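# Carry the coat stand into the taped area next door

## Task

Bring the coat stand into the adjoining room and set it upright so that all four of its feet are within the yellow-taped area and none rests on the tape. At the end the coffee table must still be standing upright, the robot must not have fallen or be left leaning, and the stand must stay in place by itself without the robot holding it.

## Robot and tools

Robot: TidyBot++, a mobile base (0.54 m long, 0.50 m wide, 0.38 m tall) on four powered casters, carrying one seven-joint arm with a two-finger gripper. The shoulder sits 0.12 m ahead of the base centre and 0.68 m off the floor. Cameras: base_camera (fixed on the base, looking forward) and wrist_camera (looks along the hand). At the start the arm is folded with the hand pointing down; folded, the hand reaches up to 0.08 m past the base front and the elbow up to 1.15 m high.

Frames: the base frame has its origin on the floor below the base centre, x forward, y left, z up. hand_pose is reported in this frame as the point between the finger pads; its z axis runs out along the fingers and its y axis is the line the fingers close on. The odometry frame is the base frame as it was when the scene began. base_odometry heading is positive to the left, -3.142 to 3.142; it counts wheel turns, so slipping looks like travel, and it drifts a few centimetres and degrees over many moves. base_tilt is in degrees, forward and right positive.

execute_actions(actions, cameras): actions is a list holding one action or nothing (empty = just report). One action may contain base, joints, speeds; its motions begin together. base holds exactly one relative move, measured from where the base last reported itself: translate_m (metres, forward positive, -2 to 2), strafe_m (metres, left positive, -2 to 2), or rotate_rad (radians, counter-clockwise from above positive, -6.3 to 6.3). joints holds absolute targets by name, in radians: joint_1_rad (any angle; positive is clockwise from above, opposite to heading), joint_2_rad -2.249 to 2.249 (shoulder), joint_3_rad (any angle, near 3.14 normally), joint_4_rad -2.579 to 2.579 (elbow), joint_5_rad (any angle), joint_6_rad -2.099 to 2.099 (wrist), joint_7_rad (any angle; with hand down, 1.57 makes the fingers open to the left and right), and gripper_pos 0 (open, about 85 mm gap) to 1 (closed), gap roughly 85 x (1 - gripper_pos) mm. Any-angle joints go the short way, so send steps smaller than half a turn. speeds caps top speed for that action only: translate_m and strafe_m 0.05 to 0.5 m/s, rotate_rad 0.1 to 1.57 rad/s; defaults are the maxima. A base move needing over 8.667 s is refused; no action runs past 15 s. cameras is a list of base_camera, wrist_camera or all; omitted means all, [] means none. Unknown keys or out-of-range numbers refuse the call entirely. Joints or base left out of an action may keep pushing toward an earlier target.

Arm geometry (joint_1 = 0, joint_3 = 3.14, joint_5 = 0, arm in the x-z plane): upper arm 0.42 m at angle joint_2 from vertical, forearm 0.31 m at joint_2 - joint_4, hand 0.31 m at joint_2 - joint_4 - joint_6 (forward lean positive). Hand offset from the shoulder: forward = sum of length x sin(angle), up = sum of length x cos(angle). A downward hand reaches at most about 0.94 m high, only near the base. Joints move up to 1.39 rad/s (1.22 for joints 5 to 7).

Other tools: wait(seconds, 0 to 10) lets the scene run with no new command and returns the same report. zoom_image(camera, region=[x0, y0, x1, y1] pixels from the top-left, at most 504 x 504) enlarges part of that camera's latest full image. read_manual(section="licences") returns licence text only. finished_scene(scene) ends the current scene (pass its number) after the robot holds its last command; it cannot be undone and reports success.

Result lines: base_status and joint_status tell how each motion ended. done: reached (for the base, wheels turned the full amount, even if slipping). off_target: stopped short and may still push. contact_stop / time_out: target dropped, holding where stopped. joint command not followed plus cause: a self-collision check refused the arm targets (the gripper still moves); not_followed joints may be retried on later actions. A blocked base pushes until time-out and may still say done though short. limit_stop_at_motor_heat: resend the target. on_its_own lists uncommanded motion. motor_effort is percent of maximum, peak in brackets, noisy. Motor temperatures lists one value per arm joint; MOTOR HOT appears from 60 °C, OVER-TEMPERATURE FAULT at 75 °C (arm goes weak and sinks). ARM HIT means the arm struck the base or itself. A torque fault (joints 1-4 at 104.5 N m, joints 5-7 at 51.3 N m) freezes the arm and gripper for 10 s while the base carries on.

Practical points: friction leaves joints slightly off target; to correct, send each joint its last command plus (desired - measured). hand_pose itself may be off by 1-2 cm, so trust the cameras. Held loads make the arm sag; never command a loaded joint to its current reading. Closed fingertips extend about 20 mm beyond the hand point; keep clear of the floor. The robot holds its last command while you think. Avoid: snagging the arm on anything around 0.8 m or higher while driving (tipping), sideways pushes or pulls on a raised hand, driving the arm into objects, dropping or knocking over the stand or the coffee table, and long loaded holds that overheat motors. Loose objects may occasionally get nudged by outside forces.

Each tool is called after "Call:" by a JSON object that holds its "fn" and its "kwargs".

## Session

Call:
{"fn": "execute_actions", "kwargs": {"actions": []}}

Scene clock: 0.00 s.
Motor temperatures (°C, as the motors report them): [36 36 32 35 41 35 41]
base_odometry: x=+0.000 y=+0.000 heading=+0.000 (m, m, rad; odometry frame)
base_tilt: forward=+0.0 right=+0.7 (deg)
base_status: not commanded
joint_positions: joint_1_rad=-0.029 joint_2_rad=-0.375 joint_3_rad=+3.171 joint_4_rad=-2.520 joint_5_rad=+0.022 joint_6_rad=-0.884 joint_7_rad=+1.585 gripper_pos=+0.000
joint_status: not commanded
motor_effort: joint_1_rad=-1 joint_2_rad=-5 joint_3_rad=+0 joint_4_rad=+21 joint_5_rad=+0 joint_6_rad=+3 joint_7_rad=+0 (%)
hand_pose: x=+0.2644 y=-0.0027 z=+0.5935 quat_wxyz=(+0.004, +0.998, +0.014, +0.057) (m; base frame)
pictures: base_camera, wrist_camera
Images, in order (width x height): base_camera 644x364, wrist_camera 644x476.

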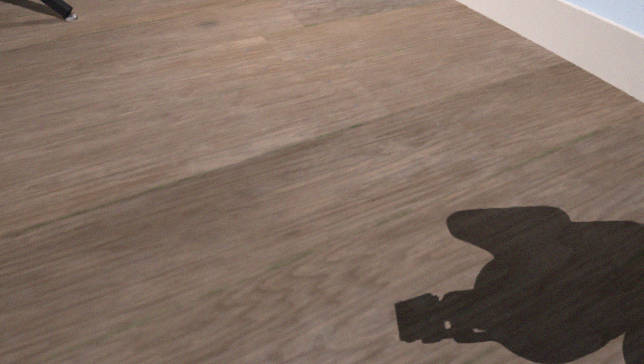

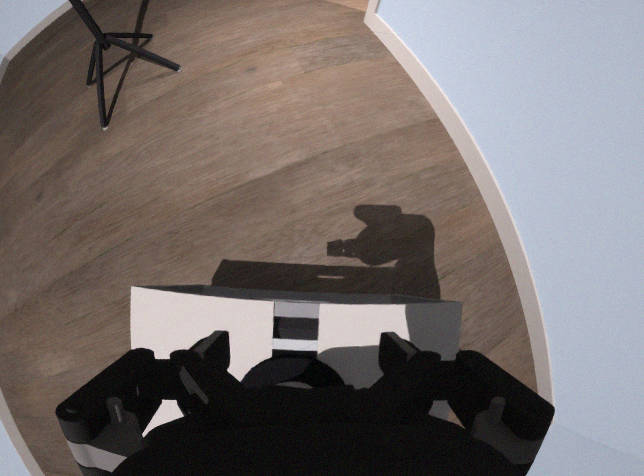

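Call:
{"fn": "execute_actions", "kwargs": {"actions": [{"base":{"rotate_rad":0.4},"joints":{"joint_2_rad":0.3,"joint_4_rad":-2.0,"joint_6_rad":0.73}}]}}

Scene clock: 5.40 s.
Motor temperatures (°C, as the motors report them): [36 36 32 35 41 35 41]
base_odometry: x=+0.000 y=+0.000 heading=+0.399 (m, m, rad; odometry frame)
base_tilt: forward=+0.0 right=+0.6 (deg)
base_status: done
joint_positions: joint_1_rad=-0.029 joint_2_rad=+0.282 joint_3_rad=+3.171 joint_4_rad=-2.025 joint_5_rad=+0.022 joint_6_rad=+0.698 joint_7_rad=+1.585 gripper_pos=+0.000
joint_status: all done
motor_effort: joint_1_rad=-1(0) joint_2_rad=-32(32) joint_3_rad=-1(0) joint_4_rad=+19(18) joint_5_rad=+0(0) joint_6_rad=+8(10) joint_7_rad=+0(0) (%)
hand_pose: x=+0.7805 y=+0.0080 z=+0.8629 quat_wxyz=(+0.008, +0.720, +0.019, +0.693) (m; base frame)
pictures: base_camera, wrist_camera
Images, in order (width x height): base_camera 644x364, wrist_camera 644x476.

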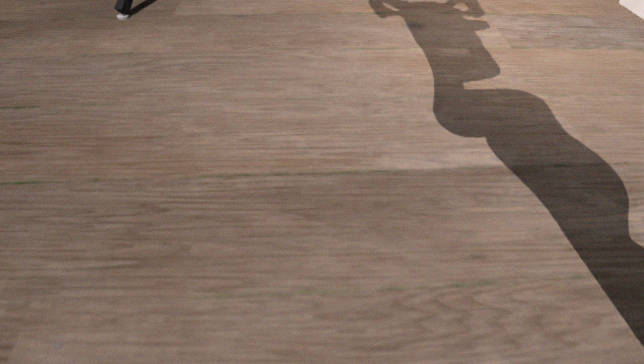

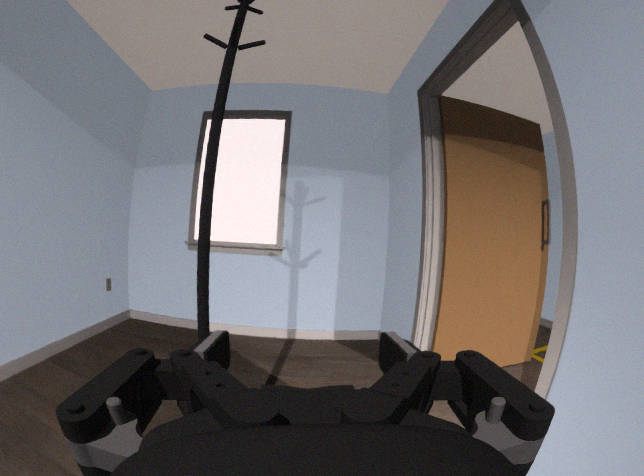

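Call:
{"fn": "execute_actions", "kwargs": {"actions": [{"base":{"strafe_m":0.08}}]}}

Scene clock: 7.67 s.
Motor temperatures (°C, as the motors report them): [36 36 32 35 41 35 41]
base_odometry: x=-0.031 y=+0.074 heading=+0.400 (m, m, rad; odometry frame)
base_tilt: forward=+0.0 right=+0.6 (deg)
base_status: done
joint_positions: joint_1_rad=-0.035 joint_2_rad=+0.282 joint_3_rad=+3.171 joint_4_rad=-2.025 joint_5_rad=+0.022 joint_6_rad=+0.698 joint_7_rad=+1.585 gripper_pos=+0.000
joint_status: not commanded
motor_effort: joint_1_rad=-1(4) joint_2_rad=-32(33) joint_3_rad=+0(3) joint_4_rad=+19(19) joint_5_rad=+0(1) joint_6_rad=+8(8) joint_7_rad=+0(0) (%)
hand_pose: x=+0.7804 y=+0.0121 z=+0.8629 quat_wxyz=(+0.006, +0.720, +0.022, +0.693) (m; base frame)
pictures: base_camera, wrist_camera
Images, in order (width x height): base_camera 644x364, wrist_camera 644x476.

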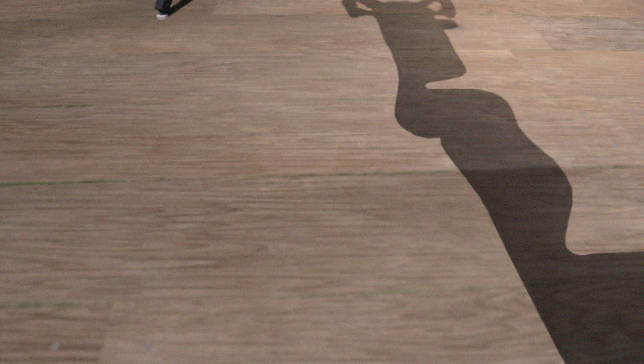

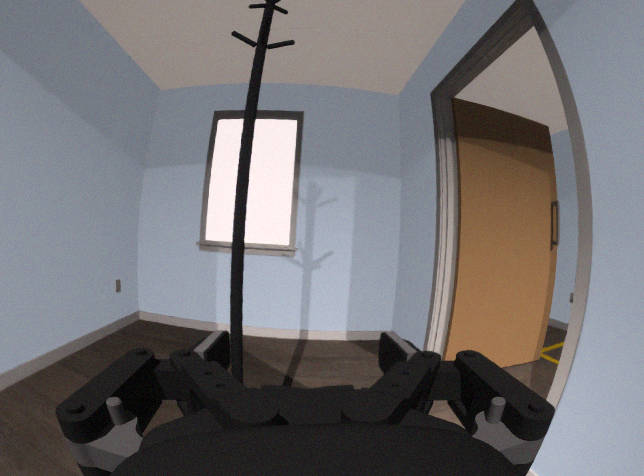

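Call:
{"fn": "execute_actions", "kwargs": {"actions": [{"base":{"strafe_m":0.14}}]}}

Scene clock: 10.20 s.
Motor temperatures (°C, as the motors report them): [36 36 32 35 41 35 41]
base_odometry: x=-0.086 y=+0.203 heading=+0.401 (m, m, rad; odometry frame)
base_tilt: forward=+0.0 right=+0.6 (deg)
base_status: done
joint_positions: joint_1_rad=-0.036 joint_2_rad=+0.282 joint_3_rad=+3.171 joint_4_rad=-2.025 joint_5_rad=+0.022 joint_6_rad=+0.698 joint_7_rad=+1.585 gripper_pos=+0.000
joint_status: not commanded
motor_effort: joint_1_rad=-1(3) joint_2_rad=-31(32) joint_3_rad=-1(2) joint_4_rad=+18(19) joint_5_rad=+0(1) joint_6_rad=+9(8) joint_7_rad=+0(0) (%)
hand_pose: x=+0.7804 y=+0.0123 z=+0.8629 quat_wxyz=(+0.006, +0.720, +0.022, +0.693) (m; base frame)
pictures: base_camera, wrist_camera
Images, in order (width x height): base_camera 644x364, wrist_camera 644x476.

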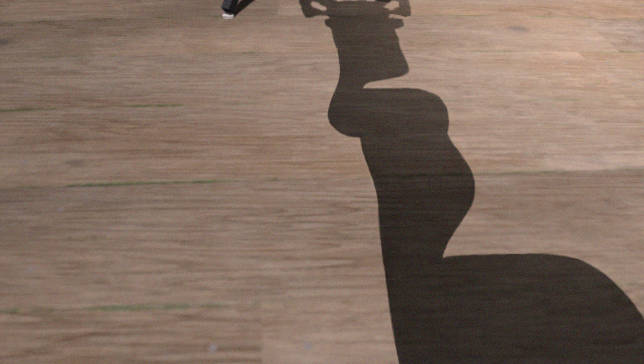

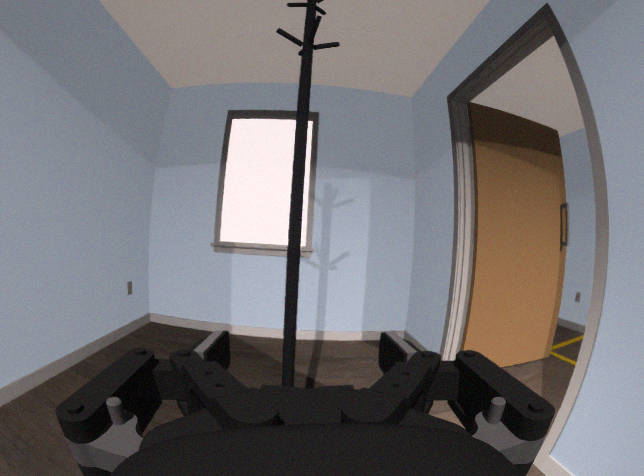

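Call:
{"fn": "execute_actions", "kwargs": {"actions": [{"base":{"translate_m":0.25}}], "cameras": ["wrist_camera"]}}

Scene clock: 13.40 s.
Motor temperatures (°C, as the motors report them): [36 36 32 35 41 35 41]
base_odometry: x=+0.144 y=+0.301 heading=+0.401 (m, m, rad; odometry frame)
base_tilt: forward=+0.0 right=+0.6 (deg)
base_status: done
joint_positions: joint_1_rad=-0.035 joint_2_rad=+0.290 joint_3_rad=+3.171 joint_4_rad=-2.021 joint_5_rad=+0.022 joint_6_rad=+0.699 joint_7_rad=+1.585 gripper_pos=+0.000
joint_status: not commanded
motor_effort: joint_1_rad=-1(0) joint_2_rad=-32(34) joint_3_rad=-1(1) joint_4_rad=+19(20) joint_5_rad=+0(0) joint_6_rad=+8(8) joint_7_rad=+0(0) (%)
hand_pose: x=+0.7825 y=+0.0123 z=+0.8599 quat_wxyz=(+0.006, +0.721, +0.022, +0.692) (m; base frame)
pictures: wrist_camera
Images, in order (width x height): wrist_camera 644x476.

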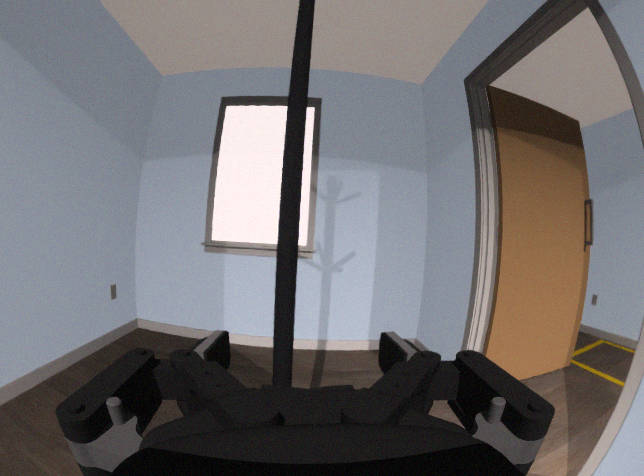

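Call:
{"fn": "execute_actions", "kwargs": {"actions": [{"base":{"translate_m":0.2}}], "cameras": ["wrist_camera"]}}

Scene clock: 16.63 s.
Motor temperatures (°C, as the motors report them): [36 36 32 35 41 35 41]
base_odometry: x=+0.328 y=+0.379 heading=+0.402 (m, m, rad; odometry frame)
base_tilt: forward=+0.0 right=+0.6 (deg)
base_status: done
joint_positions: joint_1_rad=-0.035 joint_2_rad=+0.294 joint_3_rad=+3.171 joint_4_rad=-2.020 joint_5_rad=+0.022 joint_6_rad=+0.699 joint_7_rad=+1.585 gripper_pos=+0.000
joint_status: not commanded
motor_effort: joint_1_rad=-1(1) joint_2_rad=-31(35) joint_3_rad=-1(2) joint_4_rad=+18(20) joint_5_rad=+0(1) joint_6_rad=+8(8) joint_7_rad=+0(0) (%)
hand_pose: x=+0.7835 y=+0.0124 z=+0.8581 quat_wxyz=(+0.006, +0.722, +0.022, +0.691) (m; base frame)
pictures: wrist_camera
Images, in order (width x height): wrist_camera 644x476.

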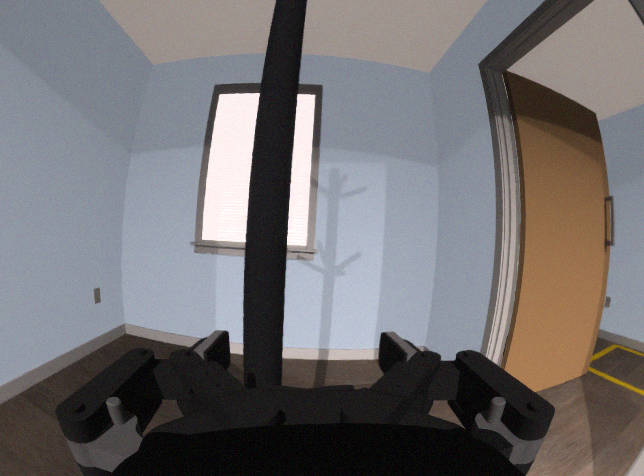

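A bit further, then close.

Call:
{"fn": "execute_actions", "kwargs": {"actions": [{"base":{"translate_m":0.04},"speeds":{"translate_m":0.1}}], "cameras": []}}

Call:
{"fn": "execute_actions", "kwargs": {"actions": [{"joints":{"gripper_pos":1}}], "cameras": ["wrist_camera"]}}

Scene clock: 19.10 s.
Motor temperatures (°C, as the motors report them): [36 36 32 35 41 35 41]
base_odometry: x=+0.365 y=+0.395 heading=+0.402 (m, m, rad; odometry frame)
base_tilt: forward=+0.0 right=+0.6 (deg)
base_status: done
joint_positions: joint_1_rad=-0.035 joint_2_rad=+0.294 joint_3_rad=+3.171 joint_4_rad=-2.020 joint_5_rad=+0.022 joint_6_rad=+0.699 joint_7_rad=+1.585 gripper_pos=+0.000
joint_status: not commanded
motor_effort: joint_1_rad=-1(1) joint_2_rad=-32(35) joint_3_rad=-1(1) joint_4_rad=+19(20) joint_5_rad=+0(1) joint_6_rad=+8(8) joint_7_rad=+0(0) (%)
hand_pose: x=+0.7836 y=+0.0124 z=+0.8582 quat_wxyz=(+0.006, +0.722, +0.022, +0.691) (m; base frame)
pictures: none
No camera images: the call's "cameras" was empty. Leave "cameras" out to get every camera's image.

Scene clock: 20.20 s.
Motor temperatures (°C, as the motors report them): [36 36 32 35 41 35 41]
base_odometry: x=+0.365 y=+0.395 heading=+0.402 (m, m, rad; odometry frame)
base_tilt: forward=+0.0 right=+0.7 (deg)
base_status: not commanded
joint_positions: joint_1_rad=-0.035 joint_2_rad=+0.293 joint_3_rad=+3.167 joint_4_rad=-2.019 joint_5_rad=+0.022 joint_6_rad=+0.699 joint_7_rad=+1.585 gripper_pos=+0.999
joint_status: all done
motor_effort: joint_1_rad=-1(5) joint_2_rad=-32(33) joint_3_rad=-1(5) joint_4_rad=+18(23) joint_5_rad=+0(3) joint_6_rad=+8(9) joint_7_rad=+0(0) (%)
hand_pose: x=+0.7837 y=+0.0141 z=+0.8588 quat_wxyz=(+0.005, +0.722, +0.023, +0.692) (m; base frame)
pictures: wrist_camera
Images, in order (width x height): wrist_camera 644x476.

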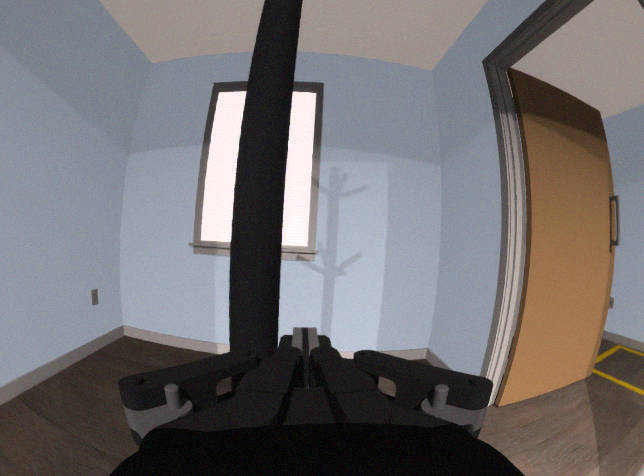

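Missed; pole is further and left.

Call:
{"fn": "execute_actions", "kwargs": {"actions": [{"joints":{"gripper_pos":0},"base":{"strafe_m":0.03}}], "cameras": []}}

Call:
{"fn": "execute_actions", "kwargs": {"actions": [{"base":{"translate_m":0.07},"speeds":{"translate_m":0.1}}], "cameras": []}}

Call:
{"fn": "execute_actions", "kwargs": {"actions": [{"joints":{"gripper_pos":1}}], "cameras": ["wrist_camera"]}}

Scene clock: 23.23 s.
Motor temperatures (°C, as the motors report them): [36 36 32 35 41 35 41]
base_odometry: x=+0.353 y=+0.422 heading=+0.402 (m, m, rad; odometry frame)
base_tilt: forward=+0.0 right=+0.6 (deg)
base_status: done
joint_positions: joint_1_rad=-0.027 joint_2_rad=+0.293 joint_3_rad=+3.180 joint_4_rad=-2.019 joint_5_rad=+0.020 joint_6_rad=+0.699 joint_7_rad=+1.585 gripper_pos=+0.000
joint_status: all done
motor_effort: joint_1_rad=-1(10) joint_2_rad=-32(33) joint_3_rad=-1(9) joint_4_rad=+18(21) joint_5_rad=+0(5) joint_6_rad=+8(9) joint_7_rad=+0(0) (%)
hand_pose: x=+0.7839 y=+0.0011 z=+0.8591 quat_wxyz=(+0.013, +0.722, +0.016, +0.692) (m; base frame)
pictures: none
No camera images: the call's "cameras" was empty. Leave "cameras" out to get every camera's image.

Scene clock: 24.57 s.
Motor temperatures (°C, as the motors report them): [36 36 32 35 41 35 41]
base_odometry: x=+0.418 y=+0.450 heading=+0.402 (m, m, rad; odometry frame)
base_tilt: forward=+0.0 right=+0.7 (deg)
base_status: done
joint_positions: joint_1_rad=-0.027 joint_2_rad=+0.293 joint_3_rad=+3.180 joint_4_rad=-2.019 joint_5_rad=+0.020 joint_6_rad=+0.700 joint_7_rad=+1.585 gripper_pos=+0.000
joint_status: not commanded
motor_effort: joint_1_rad=-2(4) joint_2_rad=-31(35) joint_3_rad=-1(3) joint_4_rad=+19(21) joint_5_rad=-1(1) joint_6_rad=+8(9) joint_7_rad=+0(0) (%)
hand_pose: x=+0.7839 y=+0.0007 z=+0.8596 quat_wxyz=(+0.013, +0.721, +0.016, +0.692) (m; base frame)
pictures: none
No camera images: the call's "cameras" was empty. Leave "cameras" out to get every camera's image.

Scene clock: 25.67 s.
Motor temperatures (°C, as the motors report them): [36 36 32 35 41 35 41]
base_odometry: x=+0.418 y=+0.450 heading=+0.402 (m, m, rad; odometry frame)
base_tilt: forward=+0.0 right=+0.6 (deg)
base_status: not commanded
joint_positions: joint_1_rad=-0.045 joint_2_rad=+0.293 joint_3_rad=+3.167 joint_4_rad=-2.019 joint_5_rad=+0.020 joint_6_rad=+0.700 joint_7_rad=+1.579 gripper_pos=+0.631
joint_status: gripper_pos off_target (ended at +0.631, target +1.000)
motor_effort: joint_1_rad=+2(5) joint_2_rad=-33(33) joint_3_rad=+3(5) joint_4_rad=+22(22) joint_5_rad=+3(4) joint_6_rad=+10(10) joint_7_rad=+6(8) (%)
hand_pose: x=+0.7835 y=+0.0206 z=+0.8596 quat_wxyz=(-0.001, +0.721, +0.023, +0.692) (m; base frame)
pictures: wrist_camera
Images, in order (width x height): wrist_camera 644x476.

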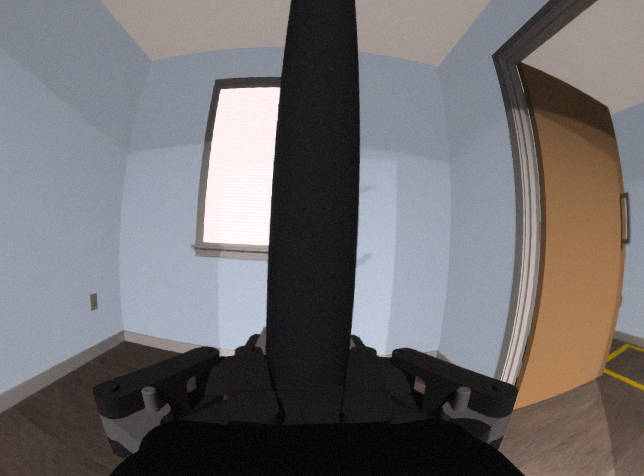

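Call:
{"fn": "execute_actions", "kwargs": {"actions": [{"joints":{"joint_2_rad":0.1,"joint_4_rad":-1.9,"joint_6_rad":0.43}}]}}

Scene clock: 29.33 s.
Motor temperatures (°C, as the motors report them): [36 36 32 35 41 35 41]
base_odometry: x=+0.418 y=+0.450 heading=+0.402 (m, m, rad; odometry frame)
base_tilt: forward=+0.1 right=+0.7 (deg)
base_status: not commanded
joint_positions: joint_1_rad=-0.042 joint_2_rad=+0.196 joint_3_rad=+3.166 joint_4_rad=-1.978 joint_5_rad=+0.020 joint_6_rad=+0.414 joint_7_rad=+1.579 gripper_pos=+0.650
joint_status: joint_2_rad off_target (ended at +0.196, target +0.100); joint_4_rad off_target (ended at -1.978, target -1.900); the others done
motor_effort: joint_1_rad=+0(4) joint_2_rad=-45(45) joint_3_rad=+0(5) joint_4_rad=+30(32) joint_5_rad=+0(4) joint_6_rad=+16(16) joint_7_rad=+1(7) (%)
hand_pose: x=+0.7655 y=+0.0166 z=+0.8578 quat_wxyz=(+0.001, +0.770, +0.021, +0.637) (m; base frame)
pictures: base_camera, wrist_camera
Images, in order (width x height): base_camera 644x364, wrist_camera 644x476.

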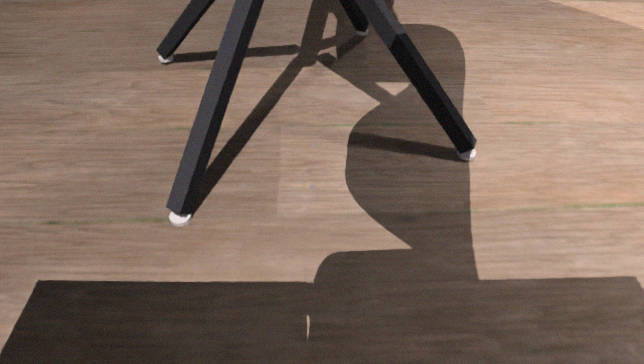

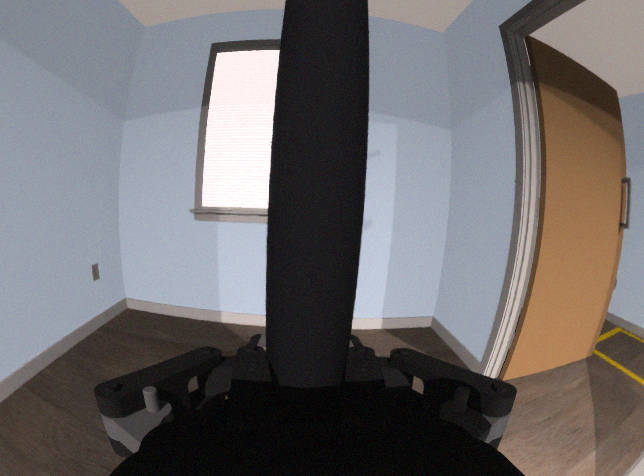

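Heavy-ish. Apply correction.

Call:
{"fn": "execute_actions", "kwargs": {"actions": [{"joints":{"joint_2_rad":-0.02,"joint_4_rad":-1.8,"joint_6_rad":0.45}}], "cameras": ["base_camera"]}}

Scene clock: 32.00 s.
Motor temperatures (°C, as the motors report them): [36 36 32 35 41 35 41]
base_odometry: x=+0.418 y=+0.450 heading=+0.402 (m, m, rad; odometry frame)
base_tilt: forward=+0.0 right=+0.6 (deg)
base_status: not commanded
joint_positions: joint_1_rad=-0.041 joint_2_rad=+0.169 joint_3_rad=+3.166 joint_4_rad=-1.975 joint_5_rad=+0.020 joint_6_rad=+0.352 joint_7_rad=+1.579 gripper_pos=+0.652
joint_status: joint_2_rad off_target (ended at +0.169, target -0.020); joint_4_rad off_target (ended at -1.975, target -1.800); joint_6_rad off_target (ended at +0.352, target +0.450)
motor_effort: joint_1_rad=+0(2) joint_2_rad=-61(62) joint_3_rad=+0(2) joint_4_rad=+48(49) joint_5_rad=+0(2) joint_6_rad=+27(28) joint_7_rad=+0(1) (%)
hand_pose: x=+0.7576 y=+0.0148 z=+0.8578 quat_wxyz=(+0.002, +0.781, +0.020, +0.625) (m; base frame)
pictures: base_camera
Images, in order (width x height): base_camera 644x364.

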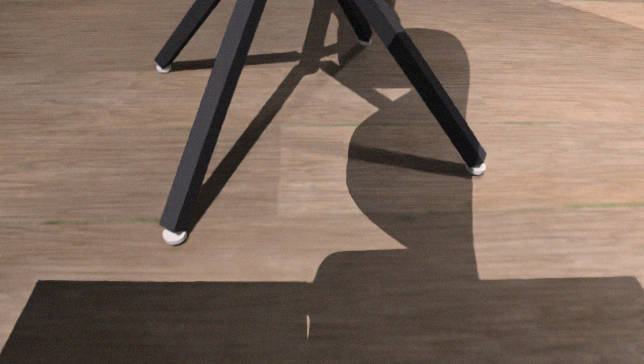

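Call:
{"fn": "execute_actions", "kwargs": {"actions": [{"joints":{"joint_2_rad":0.2,"joint_4_rad":-1.98,"joint_6_rad":0.42}}], "cameras": []}}

Scene clock: 35.33 s.
Motor temperatures (°C, as the motors report them): [36 37 32 35 41 35 41]
base_odometry: x=+0.418 y=+0.450 heading=+0.402 (m, m, rad; odometry frame)
base_tilt: forward=+0.0 right=+0.7 (deg)
base_status: not commanded
joint_positions: joint_1_rad=-0.041 joint_2_rad=+0.173 joint_3_rad=+3.166 joint_4_rad=-1.979 joint_5_rad=+0.020 joint_6_rad=+0.363 joint_7_rad=+1.579 gripper_pos=+0.652
joint_status: joint_6_rad off_target (ended at +0.363, target +0.420); the others done
motor_effort: joint_1_rad=+3(3) joint_2_rad=-29(60) joint_3_rad=+3(3) joint_4_rad=+26(49) joint_5_rad=-2(2) joint_6_rad=+11(27) joint_7_rad=+0(0) (%)
hand_pose: x=+0.7583 y=+0.0150 z=+0.8559 quat_wxyz=(+0.002, +0.780, +0.020, +0.626) (m; base frame)
pictures: none
No camera images: the call's "cameras" was empty. Leave "cameras" out to get every camera's image.

Call:
{"fn": "execute_actions", "kwargs": {"actions": [{"base":{"strafe_m":-0.5},"speeds":{"strafe_m":0.15}}]}}

Scene clock: 44.07 s.
Motor temperatures (°C, as the motors report them): [36 37 32 35 41 35 41]
base_odometry: x=+0.614 y=-0.010 heading=+0.402 (m, m, rad; odometry frame)
base_tilt: forward=+0.0 right=+0.7 (deg)
base_status: done
joint_positions: joint_1_rad=-0.093 joint_2_rad=+0.173 joint_3_rad=+3.100 joint_4_rad=-1.946 joint_5_rad=-0.102 joint_6_rad=+0.434 joint_7_rad=+1.405 gripper_pos=+0.686
joint_status: not commanded
on_its_own: joint_6_rad moved +0.071 to your old target +0.420; gripper_pos moved +0.034 toward your old target +1.000
motor_effort: joint_1_rad=+12(16) joint_2_rad=-22(29) joint_3_rad=+14(17) joint_4_rad=+11(26) joint_5_rad=+20(22) joint_6_rad=+3(10) joint_7_rad=+30(32) (%)
hand_pose: x=+0.7642 y=+0.0734 z=+0.8967 quat_wxyz=(-0.117, +0.744, -0.063, +0.655) (m; base frame)
pictures: base_camera, wrist_camera
Images, in order (width x height): base_camera 644x364, wrist_camera 644x476.

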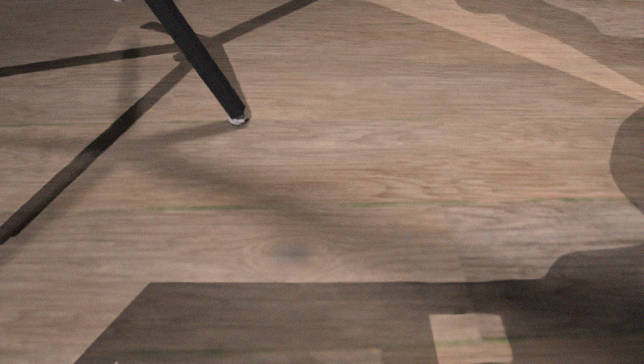

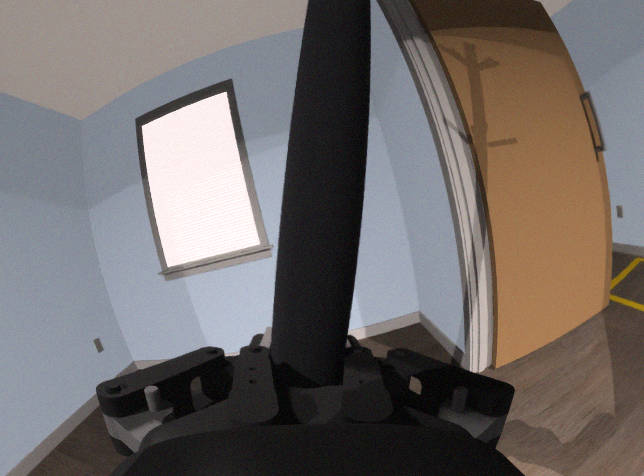

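Call:
{"fn": "execute_actions", "kwargs": {"actions": [{"base":{"strafe_m":0.12},"speeds":{"strafe_m":0.1}}], "cameras": []}}

Call:
{"fn": "execute_actions", "kwargs": {"actions": [{"joints":{"gripper_pos":0}}], "cameras": []}}

Call:
{"fn": "execute_actions", "kwargs": {"actions": [{"base":{"translate_m":-0.3}}]}}

Scene clock: 49.57 s.
Motor temperatures (°C, as the motors report them): [36 37 32 35 41 35 41]
base_odometry: x=+0.567 y=+0.101 heading=+0.402 (m, m, rad; odometry frame)
base_tilt: forward=+0.0 right=+0.6 (deg)
base_status: done
joint_positions: joint_1_rad=-0.081 joint_2_rad=+0.180 joint_3_rad=+3.106 joint_4_rad=-1.947 joint_5_rad=-0.046 joint_6_rad=+0.434 joint_7_rad=+1.472 gripper_pos=+0.686
joint_status: not commanded
motor_effort: joint_1_rad=+9(12) joint_2_rad=-27(31) joint_3_rad=+9(14) joint_4_rad=+17(20) joint_5_rad=+7(20) joint_6_rad=+6(8) joint_7_rad=+12(30) (%)
hand_pose: x=+0.7662 y=+0.0693 z=+0.8918 quat_wxyz=(-0.080, +0.749, -0.018, +0.658) (m; base frame)
pictures: none
No camera images: the call's "cameras" was empty. Leave "cameras" out to get every camera's image.

Scene clock: 50.67 s.
Motor temperatures (°C, as the motors report them): [36 37 32 35 41 35 41]
base_odometry: x=+0.567 y=+0.101 heading=+0.402 (m, m, rad; odometry frame)
base_tilt: forward=+0.0 right=+0.6 (deg)
base_status: not commanded
joint_positions: joint_1_rad=-0.056 joint_2_rad=+0.181 joint_3_rad=+3.133 joint_4_rad=-1.949 joint_5_rad=+0.002 joint_6_rad=+0.434 joint_7_rad=+1.548 gripper_pos=+0.000
joint_status: all done
motor_effort: joint_1_rad=+2(9) joint_2_rad=-29(30) joint_3_rad=+2(10) joint_4_rad=+20(21) joint_5_rad=-1(8) joint_6_rad=+7(8) joint_7_rad=+1(13) (%)
hand_pose: x=+0.7686 y=+0.0433 z=+0.8900 quat_wxyz=(-0.029, +0.750, +0.016, +0.661) (m; base frame)
pictures: none
No camera images: the call's "cameras" was empty. Leave "cameras" out to get every camera's image.

Scene clock: 52.57 s.
Motor temperatures (°C, as the motors report them): [36 37 32 35 41 35 41]
base_odometry: x=+0.291 y=-0.017 heading=+0.402 (m, m, rad; odometry frame)
base_tilt: forward=+0.0 right=+0.7 (deg)
base_status: done
joint_positions: joint_1_rad=-0.037 joint_2_rad=+0.184 joint_3_rad=+3.150 joint_4_rad=-1.956 joint_5_rad=+0.002 joint_6_rad=+0.434 joint_7_rad=+1.548 gripper_pos=+0.000
joint_status: not commanded
motor_effort: joint_1_rad=-1(4) joint_2_rad=-29(31) joint_3_rad=+0(4) joint_4_rad=+21(21) joint_5_rad=+0(1) joint_6_rad=+9(9) joint_7_rad=+0(0) (%)
hand_pose: x=+0.7691 y=+0.0208 z=+0.8841 quat_wxyz=(-0.016, +0.753, +0.004, +0.658) (m; base frame)
pictures: base_camera, wrist_camera
Images, in order (width x height): base_camera 644x364, wrist_camera 644x476.

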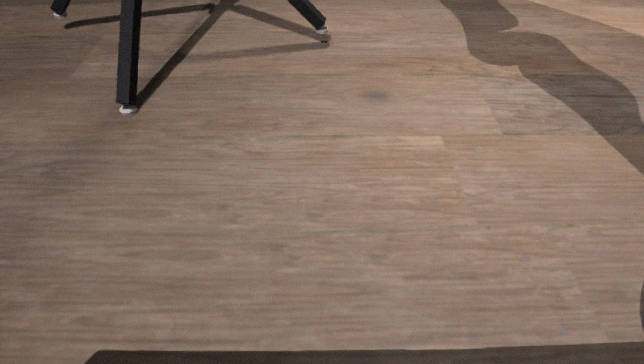

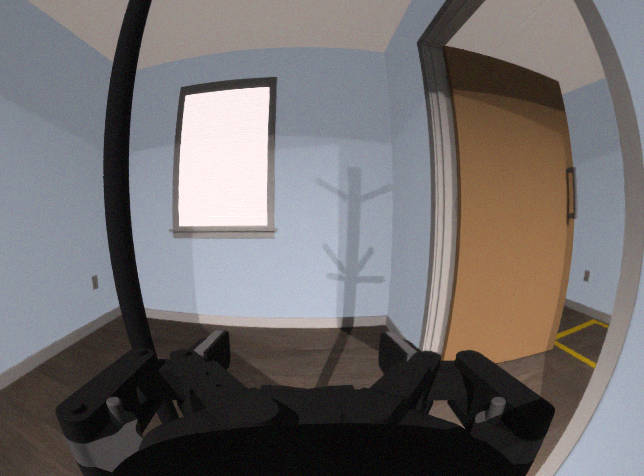

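Call:
{"fn": "execute_actions", "kwargs": {"actions": [{"base":{"rotate_rad":1.17},"joints":{"joint_2_rad":1.2,"joint_4_rad":-1.4,"joint_6_rad":1.03}}]}}

Scene clock: 61.37 s.
Motor temperatures (°C, as the motors report them): [36 37 32 35 41 35 41]
base_odometry: x=+0.291 y=-0.017 heading=+1.572 (m, m, rad; odometry frame)
base_tilt: forward=+0.1 right=+0.7 (deg)
base_status: done
joint_positions: joint_1_rad=-0.032 joint_2_rad=+1.187 joint_3_rad=+3.162 joint_4_rad=-1.430 joint_5_rad=+0.002 joint_6_rad=+0.993 joint_7_rad=+1.548 gripper_pos=+0.000
joint_status: all done
motor_effort: joint_1_rad=-1(5) joint_2_rad=-53(55) joint_3_rad=-1(4) joint_4_rad=+14(21) joint_5_rad=+1(1) joint_6_rad=+8(9) joint_7_rad=+0(0) (%)
hand_pose: x=+0.9772 y=+0.0205 z=+0.5501 quat_wxyz=(-0.010, +0.726, +0.008, +0.688) (m; base frame)
pictures: base_camera, wrist_camera
Images, in order (width x height): base_camera 644x364, wrist_camera 644x476.

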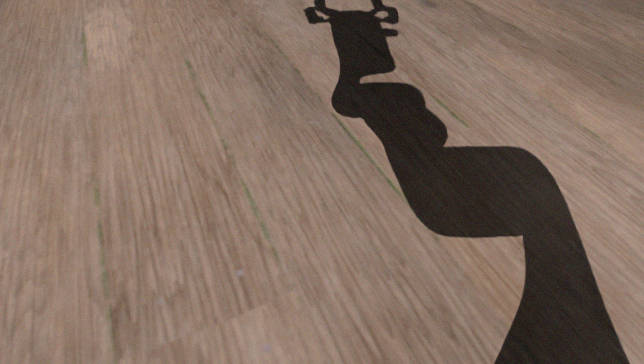

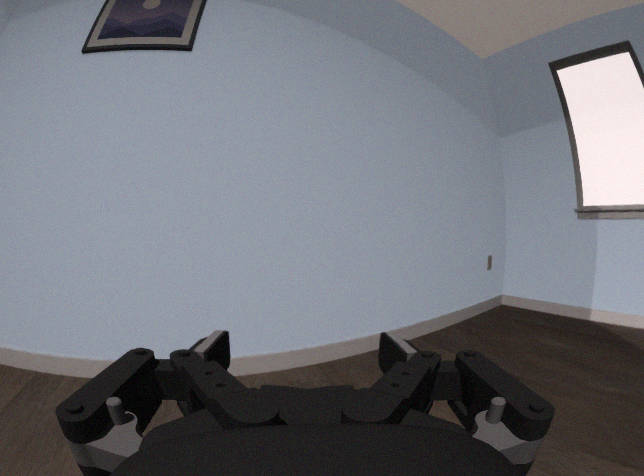

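Call:
{"fn": "execute_actions", "kwargs": {"actions": [{"base":{"translate_m":1.15},"joints":{"joint_2_rad":0.6,"joint_4_rad":-2.3,"joint_6_rad":1.33}}], "cameras": []}}

Call:
{"fn": "execute_actions", "kwargs": {"actions": [{"base":{"rotate_rad":-2.3},"joints":{"joint_2_rad":1.2,"joint_4_rad":-1.4,"joint_6_rad":1.03}}]}}

Scene clock: 68.37 s.
Motor temperatures (°C, as the motors report them): [36 37 32 35 41 35 41]
base_odometry: x=+0.288 y=+1.133 heading=+1.572 (m, m, rad; odometry frame)
base_tilt: forward=+0.1 right=+0.6 (deg)
base_status: done
joint_positions: joint_1_rad=-0.032 joint_2_rad=+0.620 joint_3_rad=+3.162 joint_4_rad=-2.274 joint_5_rad=+0.002 joint_6_rad=+1.294 joint_7_rad=+1.548 gripper_pos=+0.000
joint_status: all done
motor_effort: joint_1_rad=-1(3) joint_2_rad=-35(55) joint_3_rad=-1(2) joint_4_rad=+10(17) joint_5_rad=+0(1) joint_6_rad=+8(9) joint_7_rad=+0(0) (%)
hand_pose: x=+0.7517 y=+0.0123 z=+0.7104 quat_wxyz=(-0.010, +0.717, +0.002, +0.697) (m; base frame)
pictures: none
No camera images: the call's "cameras" was empty. Leave "cameras" out to get every camera's image.

Scene clock: 71.50 s.
Motor temperatures (°C, as the motors report them): [36 37 32 35 41 35 41]
base_odometry: x=+0.288 y=+1.134 heading=-0.727 (m, m, rad; odometry frame)
base_tilt: forward=+0.0 right=+0.7 (deg)
base_status: done
joint_positions: joint_1_rad=-0.026 joint_2_rad=+1.179 joint_3_rad=+3.164 joint_4_rad=-1.420 joint_5_rad=+0.002 joint_6_rad=+1.066 joint_7_rad=+1.548 gripper_pos=+0.000
joint_status: all done
motor_effort: joint_1_rad=-1(8) joint_2_rad=-53(54) joint_3_rad=-1(4) joint_4_rad=+14(15) joint_5_rad=+0(2) joint_6_rad=+8(9) joint_7_rad=+0(0) (%)
hand_pose: x=+0.9813 y=+0.0151 z=+0.5852 quat_wxyz=(-0.008, +0.693, +0.007, +0.720) (m; base frame)
pictures: base_camera, wrist_camera
Images, in order (width x height): base_camera 644x364, wrist_camera 644x476.

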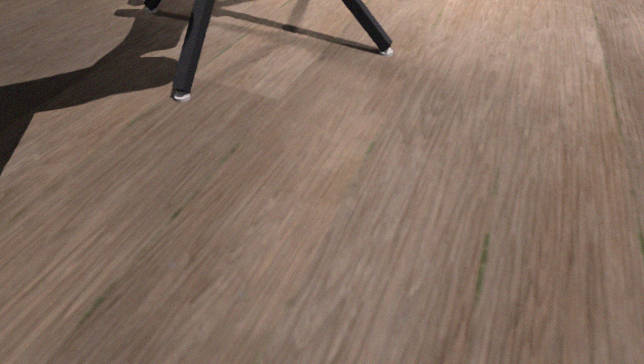

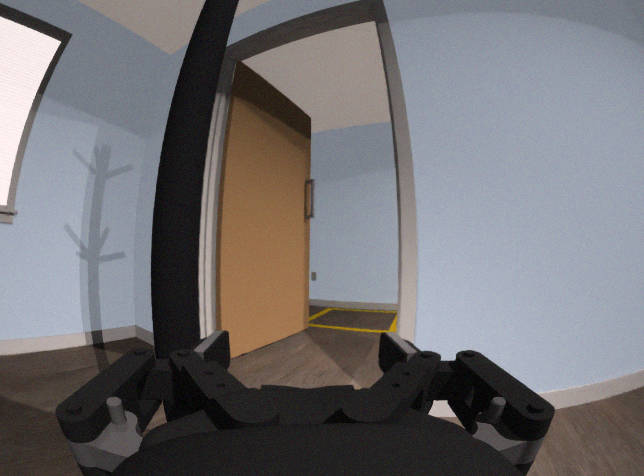

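Call:
{"fn": "execute_actions", "kwargs": {"actions": [{"base":{"translate_m":-0.2}}], "cameras": []}}

Call:
{"fn": "execute_actions", "kwargs": {"actions": [{"base":{"strafe_m":0.1}}]}}

Scene clock: 74.70 s.
Motor temperatures (°C, as the motors report them): [36 37 32 35 41 35 41]
base_odometry: x=+0.138 y=+1.267 heading=-0.728 (m, m, rad; odometry frame)
base_tilt: forward=+0.1 right=+0.6 (deg)
base_status: done
joint_positions: joint_1_rad=-0.026 joint_2_rad=+1.179 joint_3_rad=+3.164 joint_4_rad=-1.419 joint_5_rad=+0.002 joint_6_rad=+1.066 joint_7_rad=+1.548 gripper_pos=+0.000
joint_status: not commanded
motor_effort: joint_1_rad=-1(0) joint_2_rad=-54(55) joint_3_rad=-1(2) joint_4_rad=+15(16) joint_5_rad=+0(1) joint_6_rad=+9(9) joint_7_rad=+0(0) (%)
hand_pose: x=+0.9814 y=+0.0151 z=+0.5847 quat_wxyz=(-0.008, +0.694, +0.007, +0.720) (m; base frame)
pictures: none
No camera images: the call's "cameras" was empty. Leave "cameras" out to get every camera's image.

Scene clock: 76.10 s.
Motor temperatures (°C, as the motors report them): [36 37 32 35 41 35 41]
base_odometry: x=+0.205 y=+1.342 heading=-0.728 (m, m, rad; odometry frame)
base_tilt: forward=+0.0 right=+0.7 (deg)
base_status: done
joint_positions: joint_1_rad=-0.034 joint_2_rad=+1.179 joint_3_rad=+3.164 joint_4_rad=-1.419 joint_5_rad=+0.002 joint_6_rad=+1.066 joint_7_rad=+1.548 gripper_pos=+0.000
joint_status: not commanded
motor_effort: joint_1_rad=-1(6) joint_2_rad=-53(54) joint_3_rad=-1(3) joint_4_rad=+15(15) joint_5_rad=+0(1) joint_6_rad=+9(8) joint_7_rad=+0(0) (%)
hand_pose: x=+0.9812 y=+0.0222 z=+0.5847 quat_wxyz=(-0.011, +0.694, +0.010, +0.720) (m; base frame)
pictures: base_camera, wrist_camera
Images, in order (width x height): base_camera 644x364, wrist_camera 644x476.

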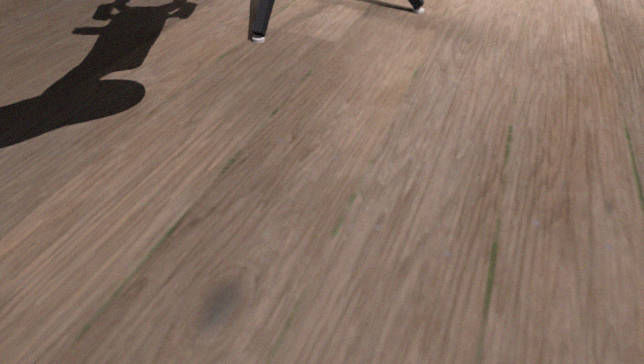

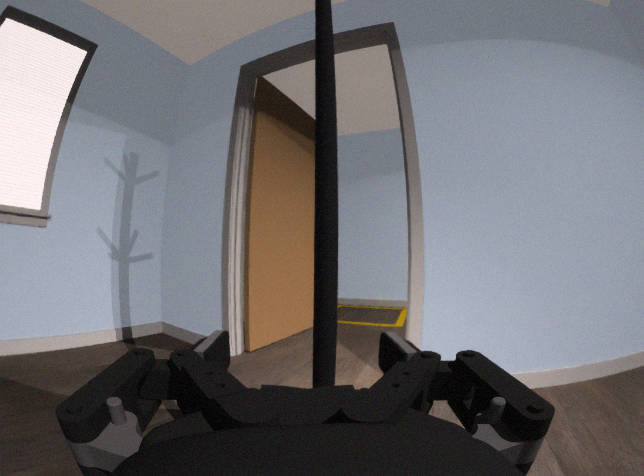

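Call:
{"fn": "execute_actions", "kwargs": {"actions": [{"base":{"translate_m":0.25},"speeds":{"translate_m":0.2}}], "cameras": []}}

Call:
{"fn": "execute_actions", "kwargs": {"actions": [{"joints":{"gripper_pos":1}}], "cameras": []}}

Scene clock: 79.90 s.
Motor temperatures (°C, as the motors report them): [36 37 32 35 41 35 41]
base_odometry: x=+0.392 y=+1.176 heading=-0.727 (m, m, rad; odometry frame)
base_tilt: forward=+0.0 right=+0.7 (deg)
base_status: done
joint_positions: joint_1_rad=-0.032 joint_2_rad=+1.180 joint_3_rad=+3.164 joint_4_rad=-1.419 joint_5_rad=+0.002 joint_6_rad=+1.065 joint_7_rad=+1.548 gripper_pos=+0.000
joint_status: not commanded
motor_effort: joint_1_rad=-1(5) joint_2_rad=-53(55) joint_3_rad=-1(3) joint_4_rad=+15(16) joint_5_rad=+0(3) joint_6_rad=+9(8) joint_7_rad=+0(0) (%)
hand_pose: x=+0.9813 y=+0.0203 z=+0.5846 quat_wxyz=(-0.010, +0.694, +0.009, +0.720) (m; base frame)
pictures: none
No camera images: the call's "cameras" was empty. Leave "cameras" out to get every camera's image.

Scene clock: 81.00 s.
Motor temperatures (°C, as the motors report them): [36 37 32 35 41 35 41]
base_odometry: x=+0.392 y=+1.176 heading=-0.727 (m, m, rad; odometry frame)
base_tilt: forward=+0.1 right=+0.7 (deg)
base_status: not commanded
joint_positions: joint_1_rad=-0.005 joint_2_rad=+1.180 joint_3_rad=+3.166 joint_4_rad=-1.419 joint_5_rad=+0.003 joint_6_rad=+1.065 joint_7_rad=+1.548 gripper_pos=+0.671
joint_status: gripper_pos off_target (ended at +0.671, target +1.000)
motor_effort: joint_1_rad=-5(10) joint_2_rad=-53(54) joint_3_rad=-3(5) joint_4_rad=+15(18) joint_5_rad=+2(4) joint_6_rad=+8(9) joint_7_rad=+1(0) (%)
hand_pose: x=+0.9815 y=-0.0041 z=+0.5844 quat_wxyz=(+0.001, +0.694, +0.000, +0.720) (m; base frame)
pictures: none
No camera images: the call's "cameras" was empty. Leave "cameras" out to get every camera's image.

Push forward toward the door.

Call:
{"fn": "execute_actions", "kwargs": {"actions": [{"base":{"translate_m":0.6},"speeds":{"translate_m":0.15}}]}}

Scene clock: 86.43 s.
Motor temperatures (°C, as the motors report them): [36 38 32 35 41 35 41]
base_odometry: x=+0.840 y=+0.777 heading=-0.727 (m, m, rad; odometry frame)
base_tilt: forward=+0.1 right=+0.6 (deg)
base_status: done
joint_positions: joint_1_rad=-0.055 joint_2_rad=+1.226 joint_3_rad=+3.157 joint_4_rad=-1.396 joint_5_rad=+0.013 joint_6_rad=+0.981 joint_7_rad=+1.578 gripper_pos=+0.673
joint_status: not commanded
motor_effort: joint_1_rad=+5(14) joint_2_rad=-62(64) joint_3_rad=+6(6) joint_4_rad=+16(22) joint_5_rad=+4(11) joint_6_rad=+19(21) joint_7_rad=+7(8) (%)
hand_pose: x=+0.9805 y=+0.0453 z=+0.5290 quat_wxyz=(-0.011, +0.731, +0.032, +0.682) (m; base frame)
pictures: base_camera, wrist_camera
Images, in order (width x height): base_camera 644x364, wrist_camera 644x476.

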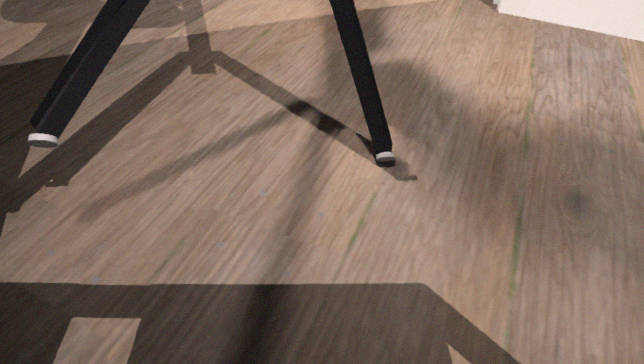

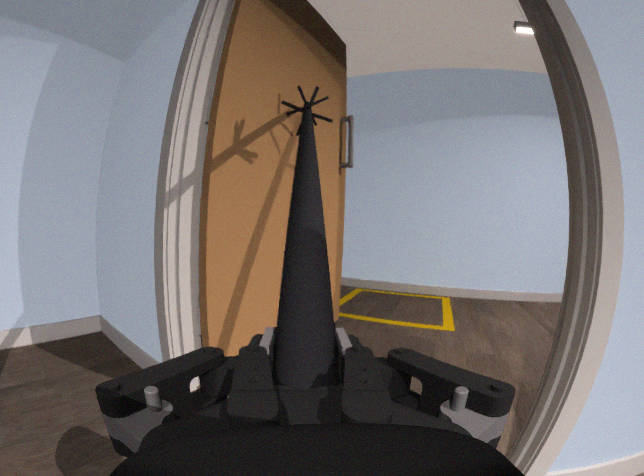

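Call:
{"fn": "execute_actions", "kwargs": {"actions": [{"base":{"translate_m":-0.45},"speeds":{"translate_m":0.15}}]}}

Scene clock: 91.97 s.
Motor temperatures (°C, as the motors report them): [36 38 32 35 41 35 41]
base_odometry: x=+0.504 y=+1.076 heading=-0.727 (m, m, rad; odometry frame)
base_tilt: forward=+0.1 right=+0.7 (deg)
base_status: done
joint_positions: joint_1_rad=-0.025 joint_2_rad=+1.205 joint_3_rad=+3.166 joint_4_rad=-1.390 joint_5_rad=+0.002 joint_6_rad=+1.014 joint_7_rad=+1.593 gripper_pos=+0.999
joint_status: not commanded
on_its_own: gripper_pos moved +0.326 to your old target +1.000
motor_effort: joint_1_rad=-1(9) joint_2_rad=-54(102) joint_3_rad=-1(6) joint_4_rad=+15(34) joint_5_rad=+0(10) joint_6_rad=+9(37) joint_7_rad=+0(8) (%)
hand_pose: x=+0.9868 y=+0.0133 z=+0.5609 quat_wxyz=(+0.010, +0.710, +0.023, +0.704) (m; base frame)
pictures: base_camera, wrist_camera
Images, in order (width x height): base_camera 644x364, wrist_camera 644x476.

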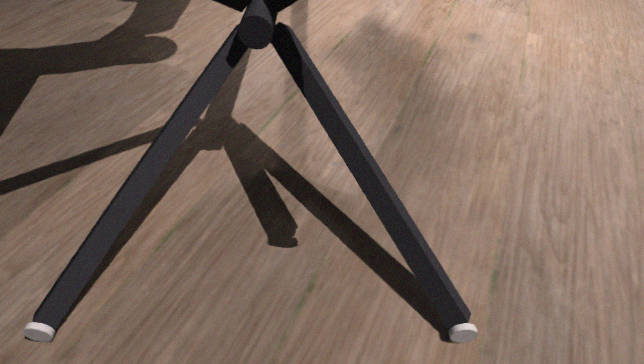

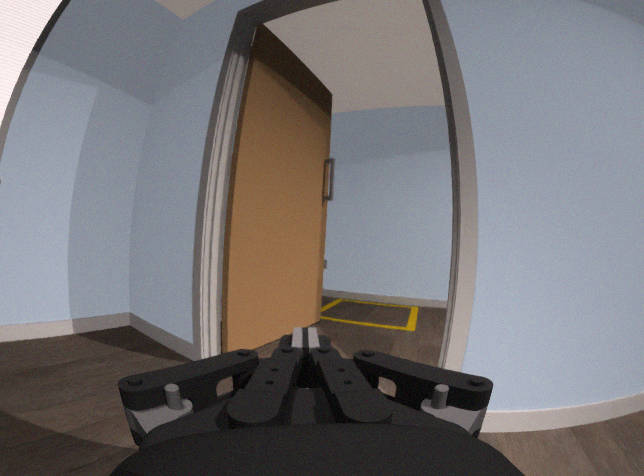

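Call:
{"fn": "execute_actions", "kwargs": {"actions": [{"joints":{"joint_6_rad":0.4,"gripper_pos":0}}], "cameras": ["wrist_camera"]}}

Scene clock: 95.70 s.
Motor temperatures (°C, as the motors report them): [36 38 32 35 41 35 41]
base_odometry: x=+0.504 y=+1.076 heading=-0.727 (m, m, rad; odometry frame)
base_tilt: forward=+0.0 right=+0.7 (deg)
base_status: not commanded
joint_positions: joint_1_rad=-0.025 joint_2_rad=+1.202 joint_3_rad=+3.166 joint_4_rad=-1.390 joint_5_rad=+0.002 joint_6_rad=+0.417 joint_7_rad=+1.593 gripper_pos=+0.000
joint_status: all done
motor_effort: joint_1_rad=-1(1) joint_2_rad=-52(57) joint_3_rad=-1(1) joint_4_rad=+14(17) joint_5_rad=+0(0) joint_6_rad=+6(8) joint_7_rad=+0(0) (%)
hand_pose: x=+0.9319 y=+0.0082 z=+0.3884 quat_wxyz=(+0.012, +0.885, +0.023, +0.465) (m; base frame)
pictures: wrist_camera
Images, in order (width x height): wrist_camera 644x476.

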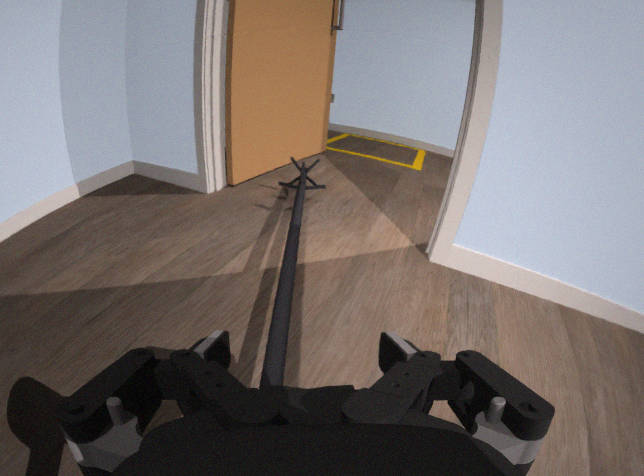

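Call:
{"fn": "execute_actions", "kwargs": {"actions": [{"joints":{"joint_2_rad":1.4}}], "cameras": ["wrist_camera"]}}

Scene clock: 105.43 s.
Motor temperatures (°C, as the motors report them): [36 39 32 35 41 35 41]
base_odometry: x=+0.504 y=+1.076 heading=-0.727 (m, m, rad; odometry frame)
base_tilt: forward=+0.0 right=+0.6 (deg)
base_status: not commanded
joint_positions: joint_1_rad=-0.025 joint_2_rad=+1.405 joint_3_rad=+3.166 joint_4_rad=-1.390 joint_5_rad=+0.002 joint_6_rad=+0.417 joint_7_rad=+1.593 gripper_pos=+0.000
joint_status: all done
motor_effort: joint_1_rad=-1(1) joint_2_rad=-51(57) joint_3_rad=-1(1) joint_4_rad=+10(14) joint_5_rad=+0(0) joint_6_rad=+6(6) joint_7_rad=+0(0) (%)
hand_pose: x=+0.8562 y=+0.0063 z=+0.2307 quat_wxyz=(+0.011, +0.928, +0.025, +0.373) (m; base frame)
pictures: wrist_camera
Images, in order (width x height): wrist_camera 644x476.

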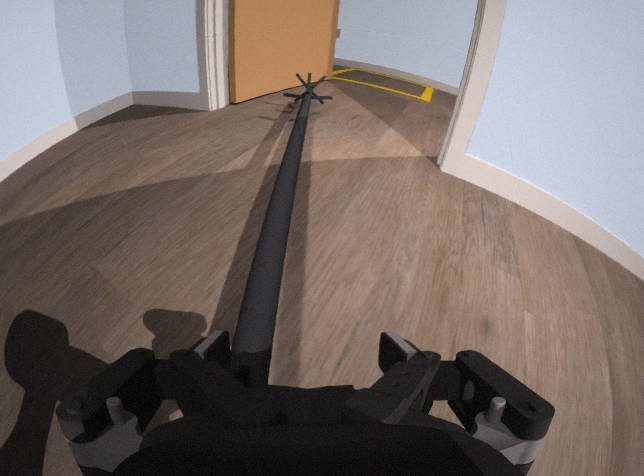

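Call:
{"fn": "execute_actions", "kwargs": {"actions": [{"joints":{"gripper_pos":1}}], "cameras": []}}

Call:
{"fn": "execute_actions", "kwargs": {"actions": [{"joints":{"joint_2_rad":0.9,"joint_6_rad":0.7}}]}}

Scene clock: 107.73 s.
Motor temperatures (°C, as the motors report them): [36 39 32 35 41 35 41]
base_odometry: x=+0.504 y=+1.076 heading=-0.727 (m, m, rad; odometry frame)
base_tilt: forward=+0.1 right=+0.7 (deg)
base_status: not commanded
joint_positions: joint_1_rad=-0.025 joint_2_rad=+1.405 joint_3_rad=+3.166 joint_4_rad=-1.390 joint_5_rad=+0.002 joint_6_rad=+0.417 joint_7_rad=+1.593 gripper_pos=+0.999
joint_status: all done
motor_effort: joint_1_rad=-1(1) joint_2_rad=-51(51) joint_3_rad=-1(1) joint_4_rad=+10(10) joint_5_rad=+0(1) joint_6_rad=+6(5) joint_7_rad=+0(1) (%)
hand_pose: x=+0.8562 y=+0.0063 z=+0.2307 quat_wxyz=(+0.011, +0.928, +0.025, +0.373) (m; base frame)
pictures: none
No camera images: the call's "cameras" was empty. Leave "cameras" out to get every camera's image.

Scene clock: 109.57 s.
Motor temperatures (°C, as the motors report them): [36 39 32 35 41 35 41]
base_odometry: x=+0.504 y=+1.076 heading=-0.727 (m, m, rad; odometry frame)
base_tilt: forward=+0.0 right=+0.7 (deg)
base_status: not commanded
joint_positions: joint_1_rad=-0.025 joint_2_rad=+0.898 joint_3_rad=+3.166 joint_4_rad=-1.390 joint_5_rad=+0.002 joint_6_rad=+0.669 joint_7_rad=+1.593 gripper_pos=+0.999
joint_status: all done
motor_effort: joint_1_rad=-1(1) joint_2_rad=-52(57) joint_3_rad=-1(1) joint_4_rad=+19(20) joint_5_rad=-1(0) joint_6_rad=+8(9) joint_7_rad=+0(0) (%)
hand_pose: x=+0.9960 y=+0.0112 z=+0.7224 quat_wxyz=(+0.011, +0.724, +0.019, +0.690) (m; base frame)
pictures: base_camera, wrist_camera
Images, in order (width x height): base_camera 644x364, wrist_camera 644x476.

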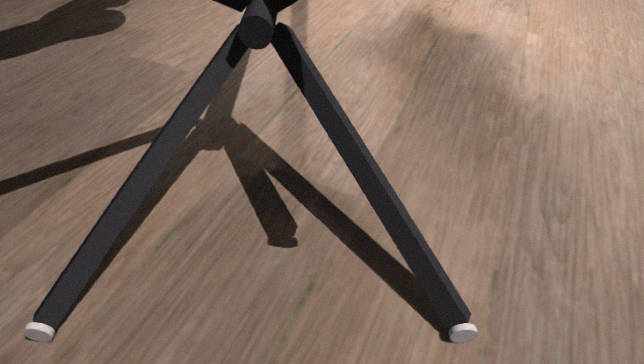

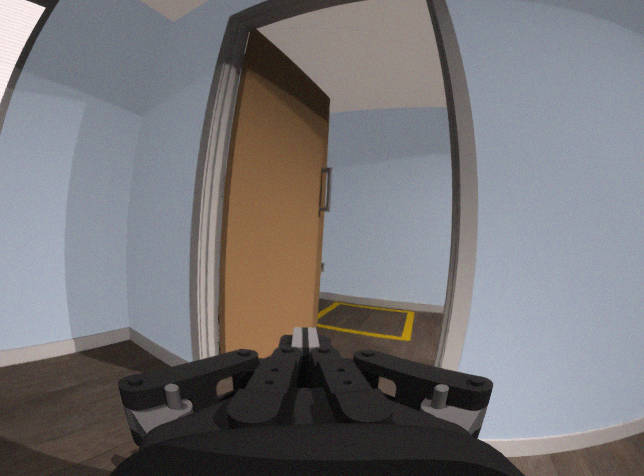

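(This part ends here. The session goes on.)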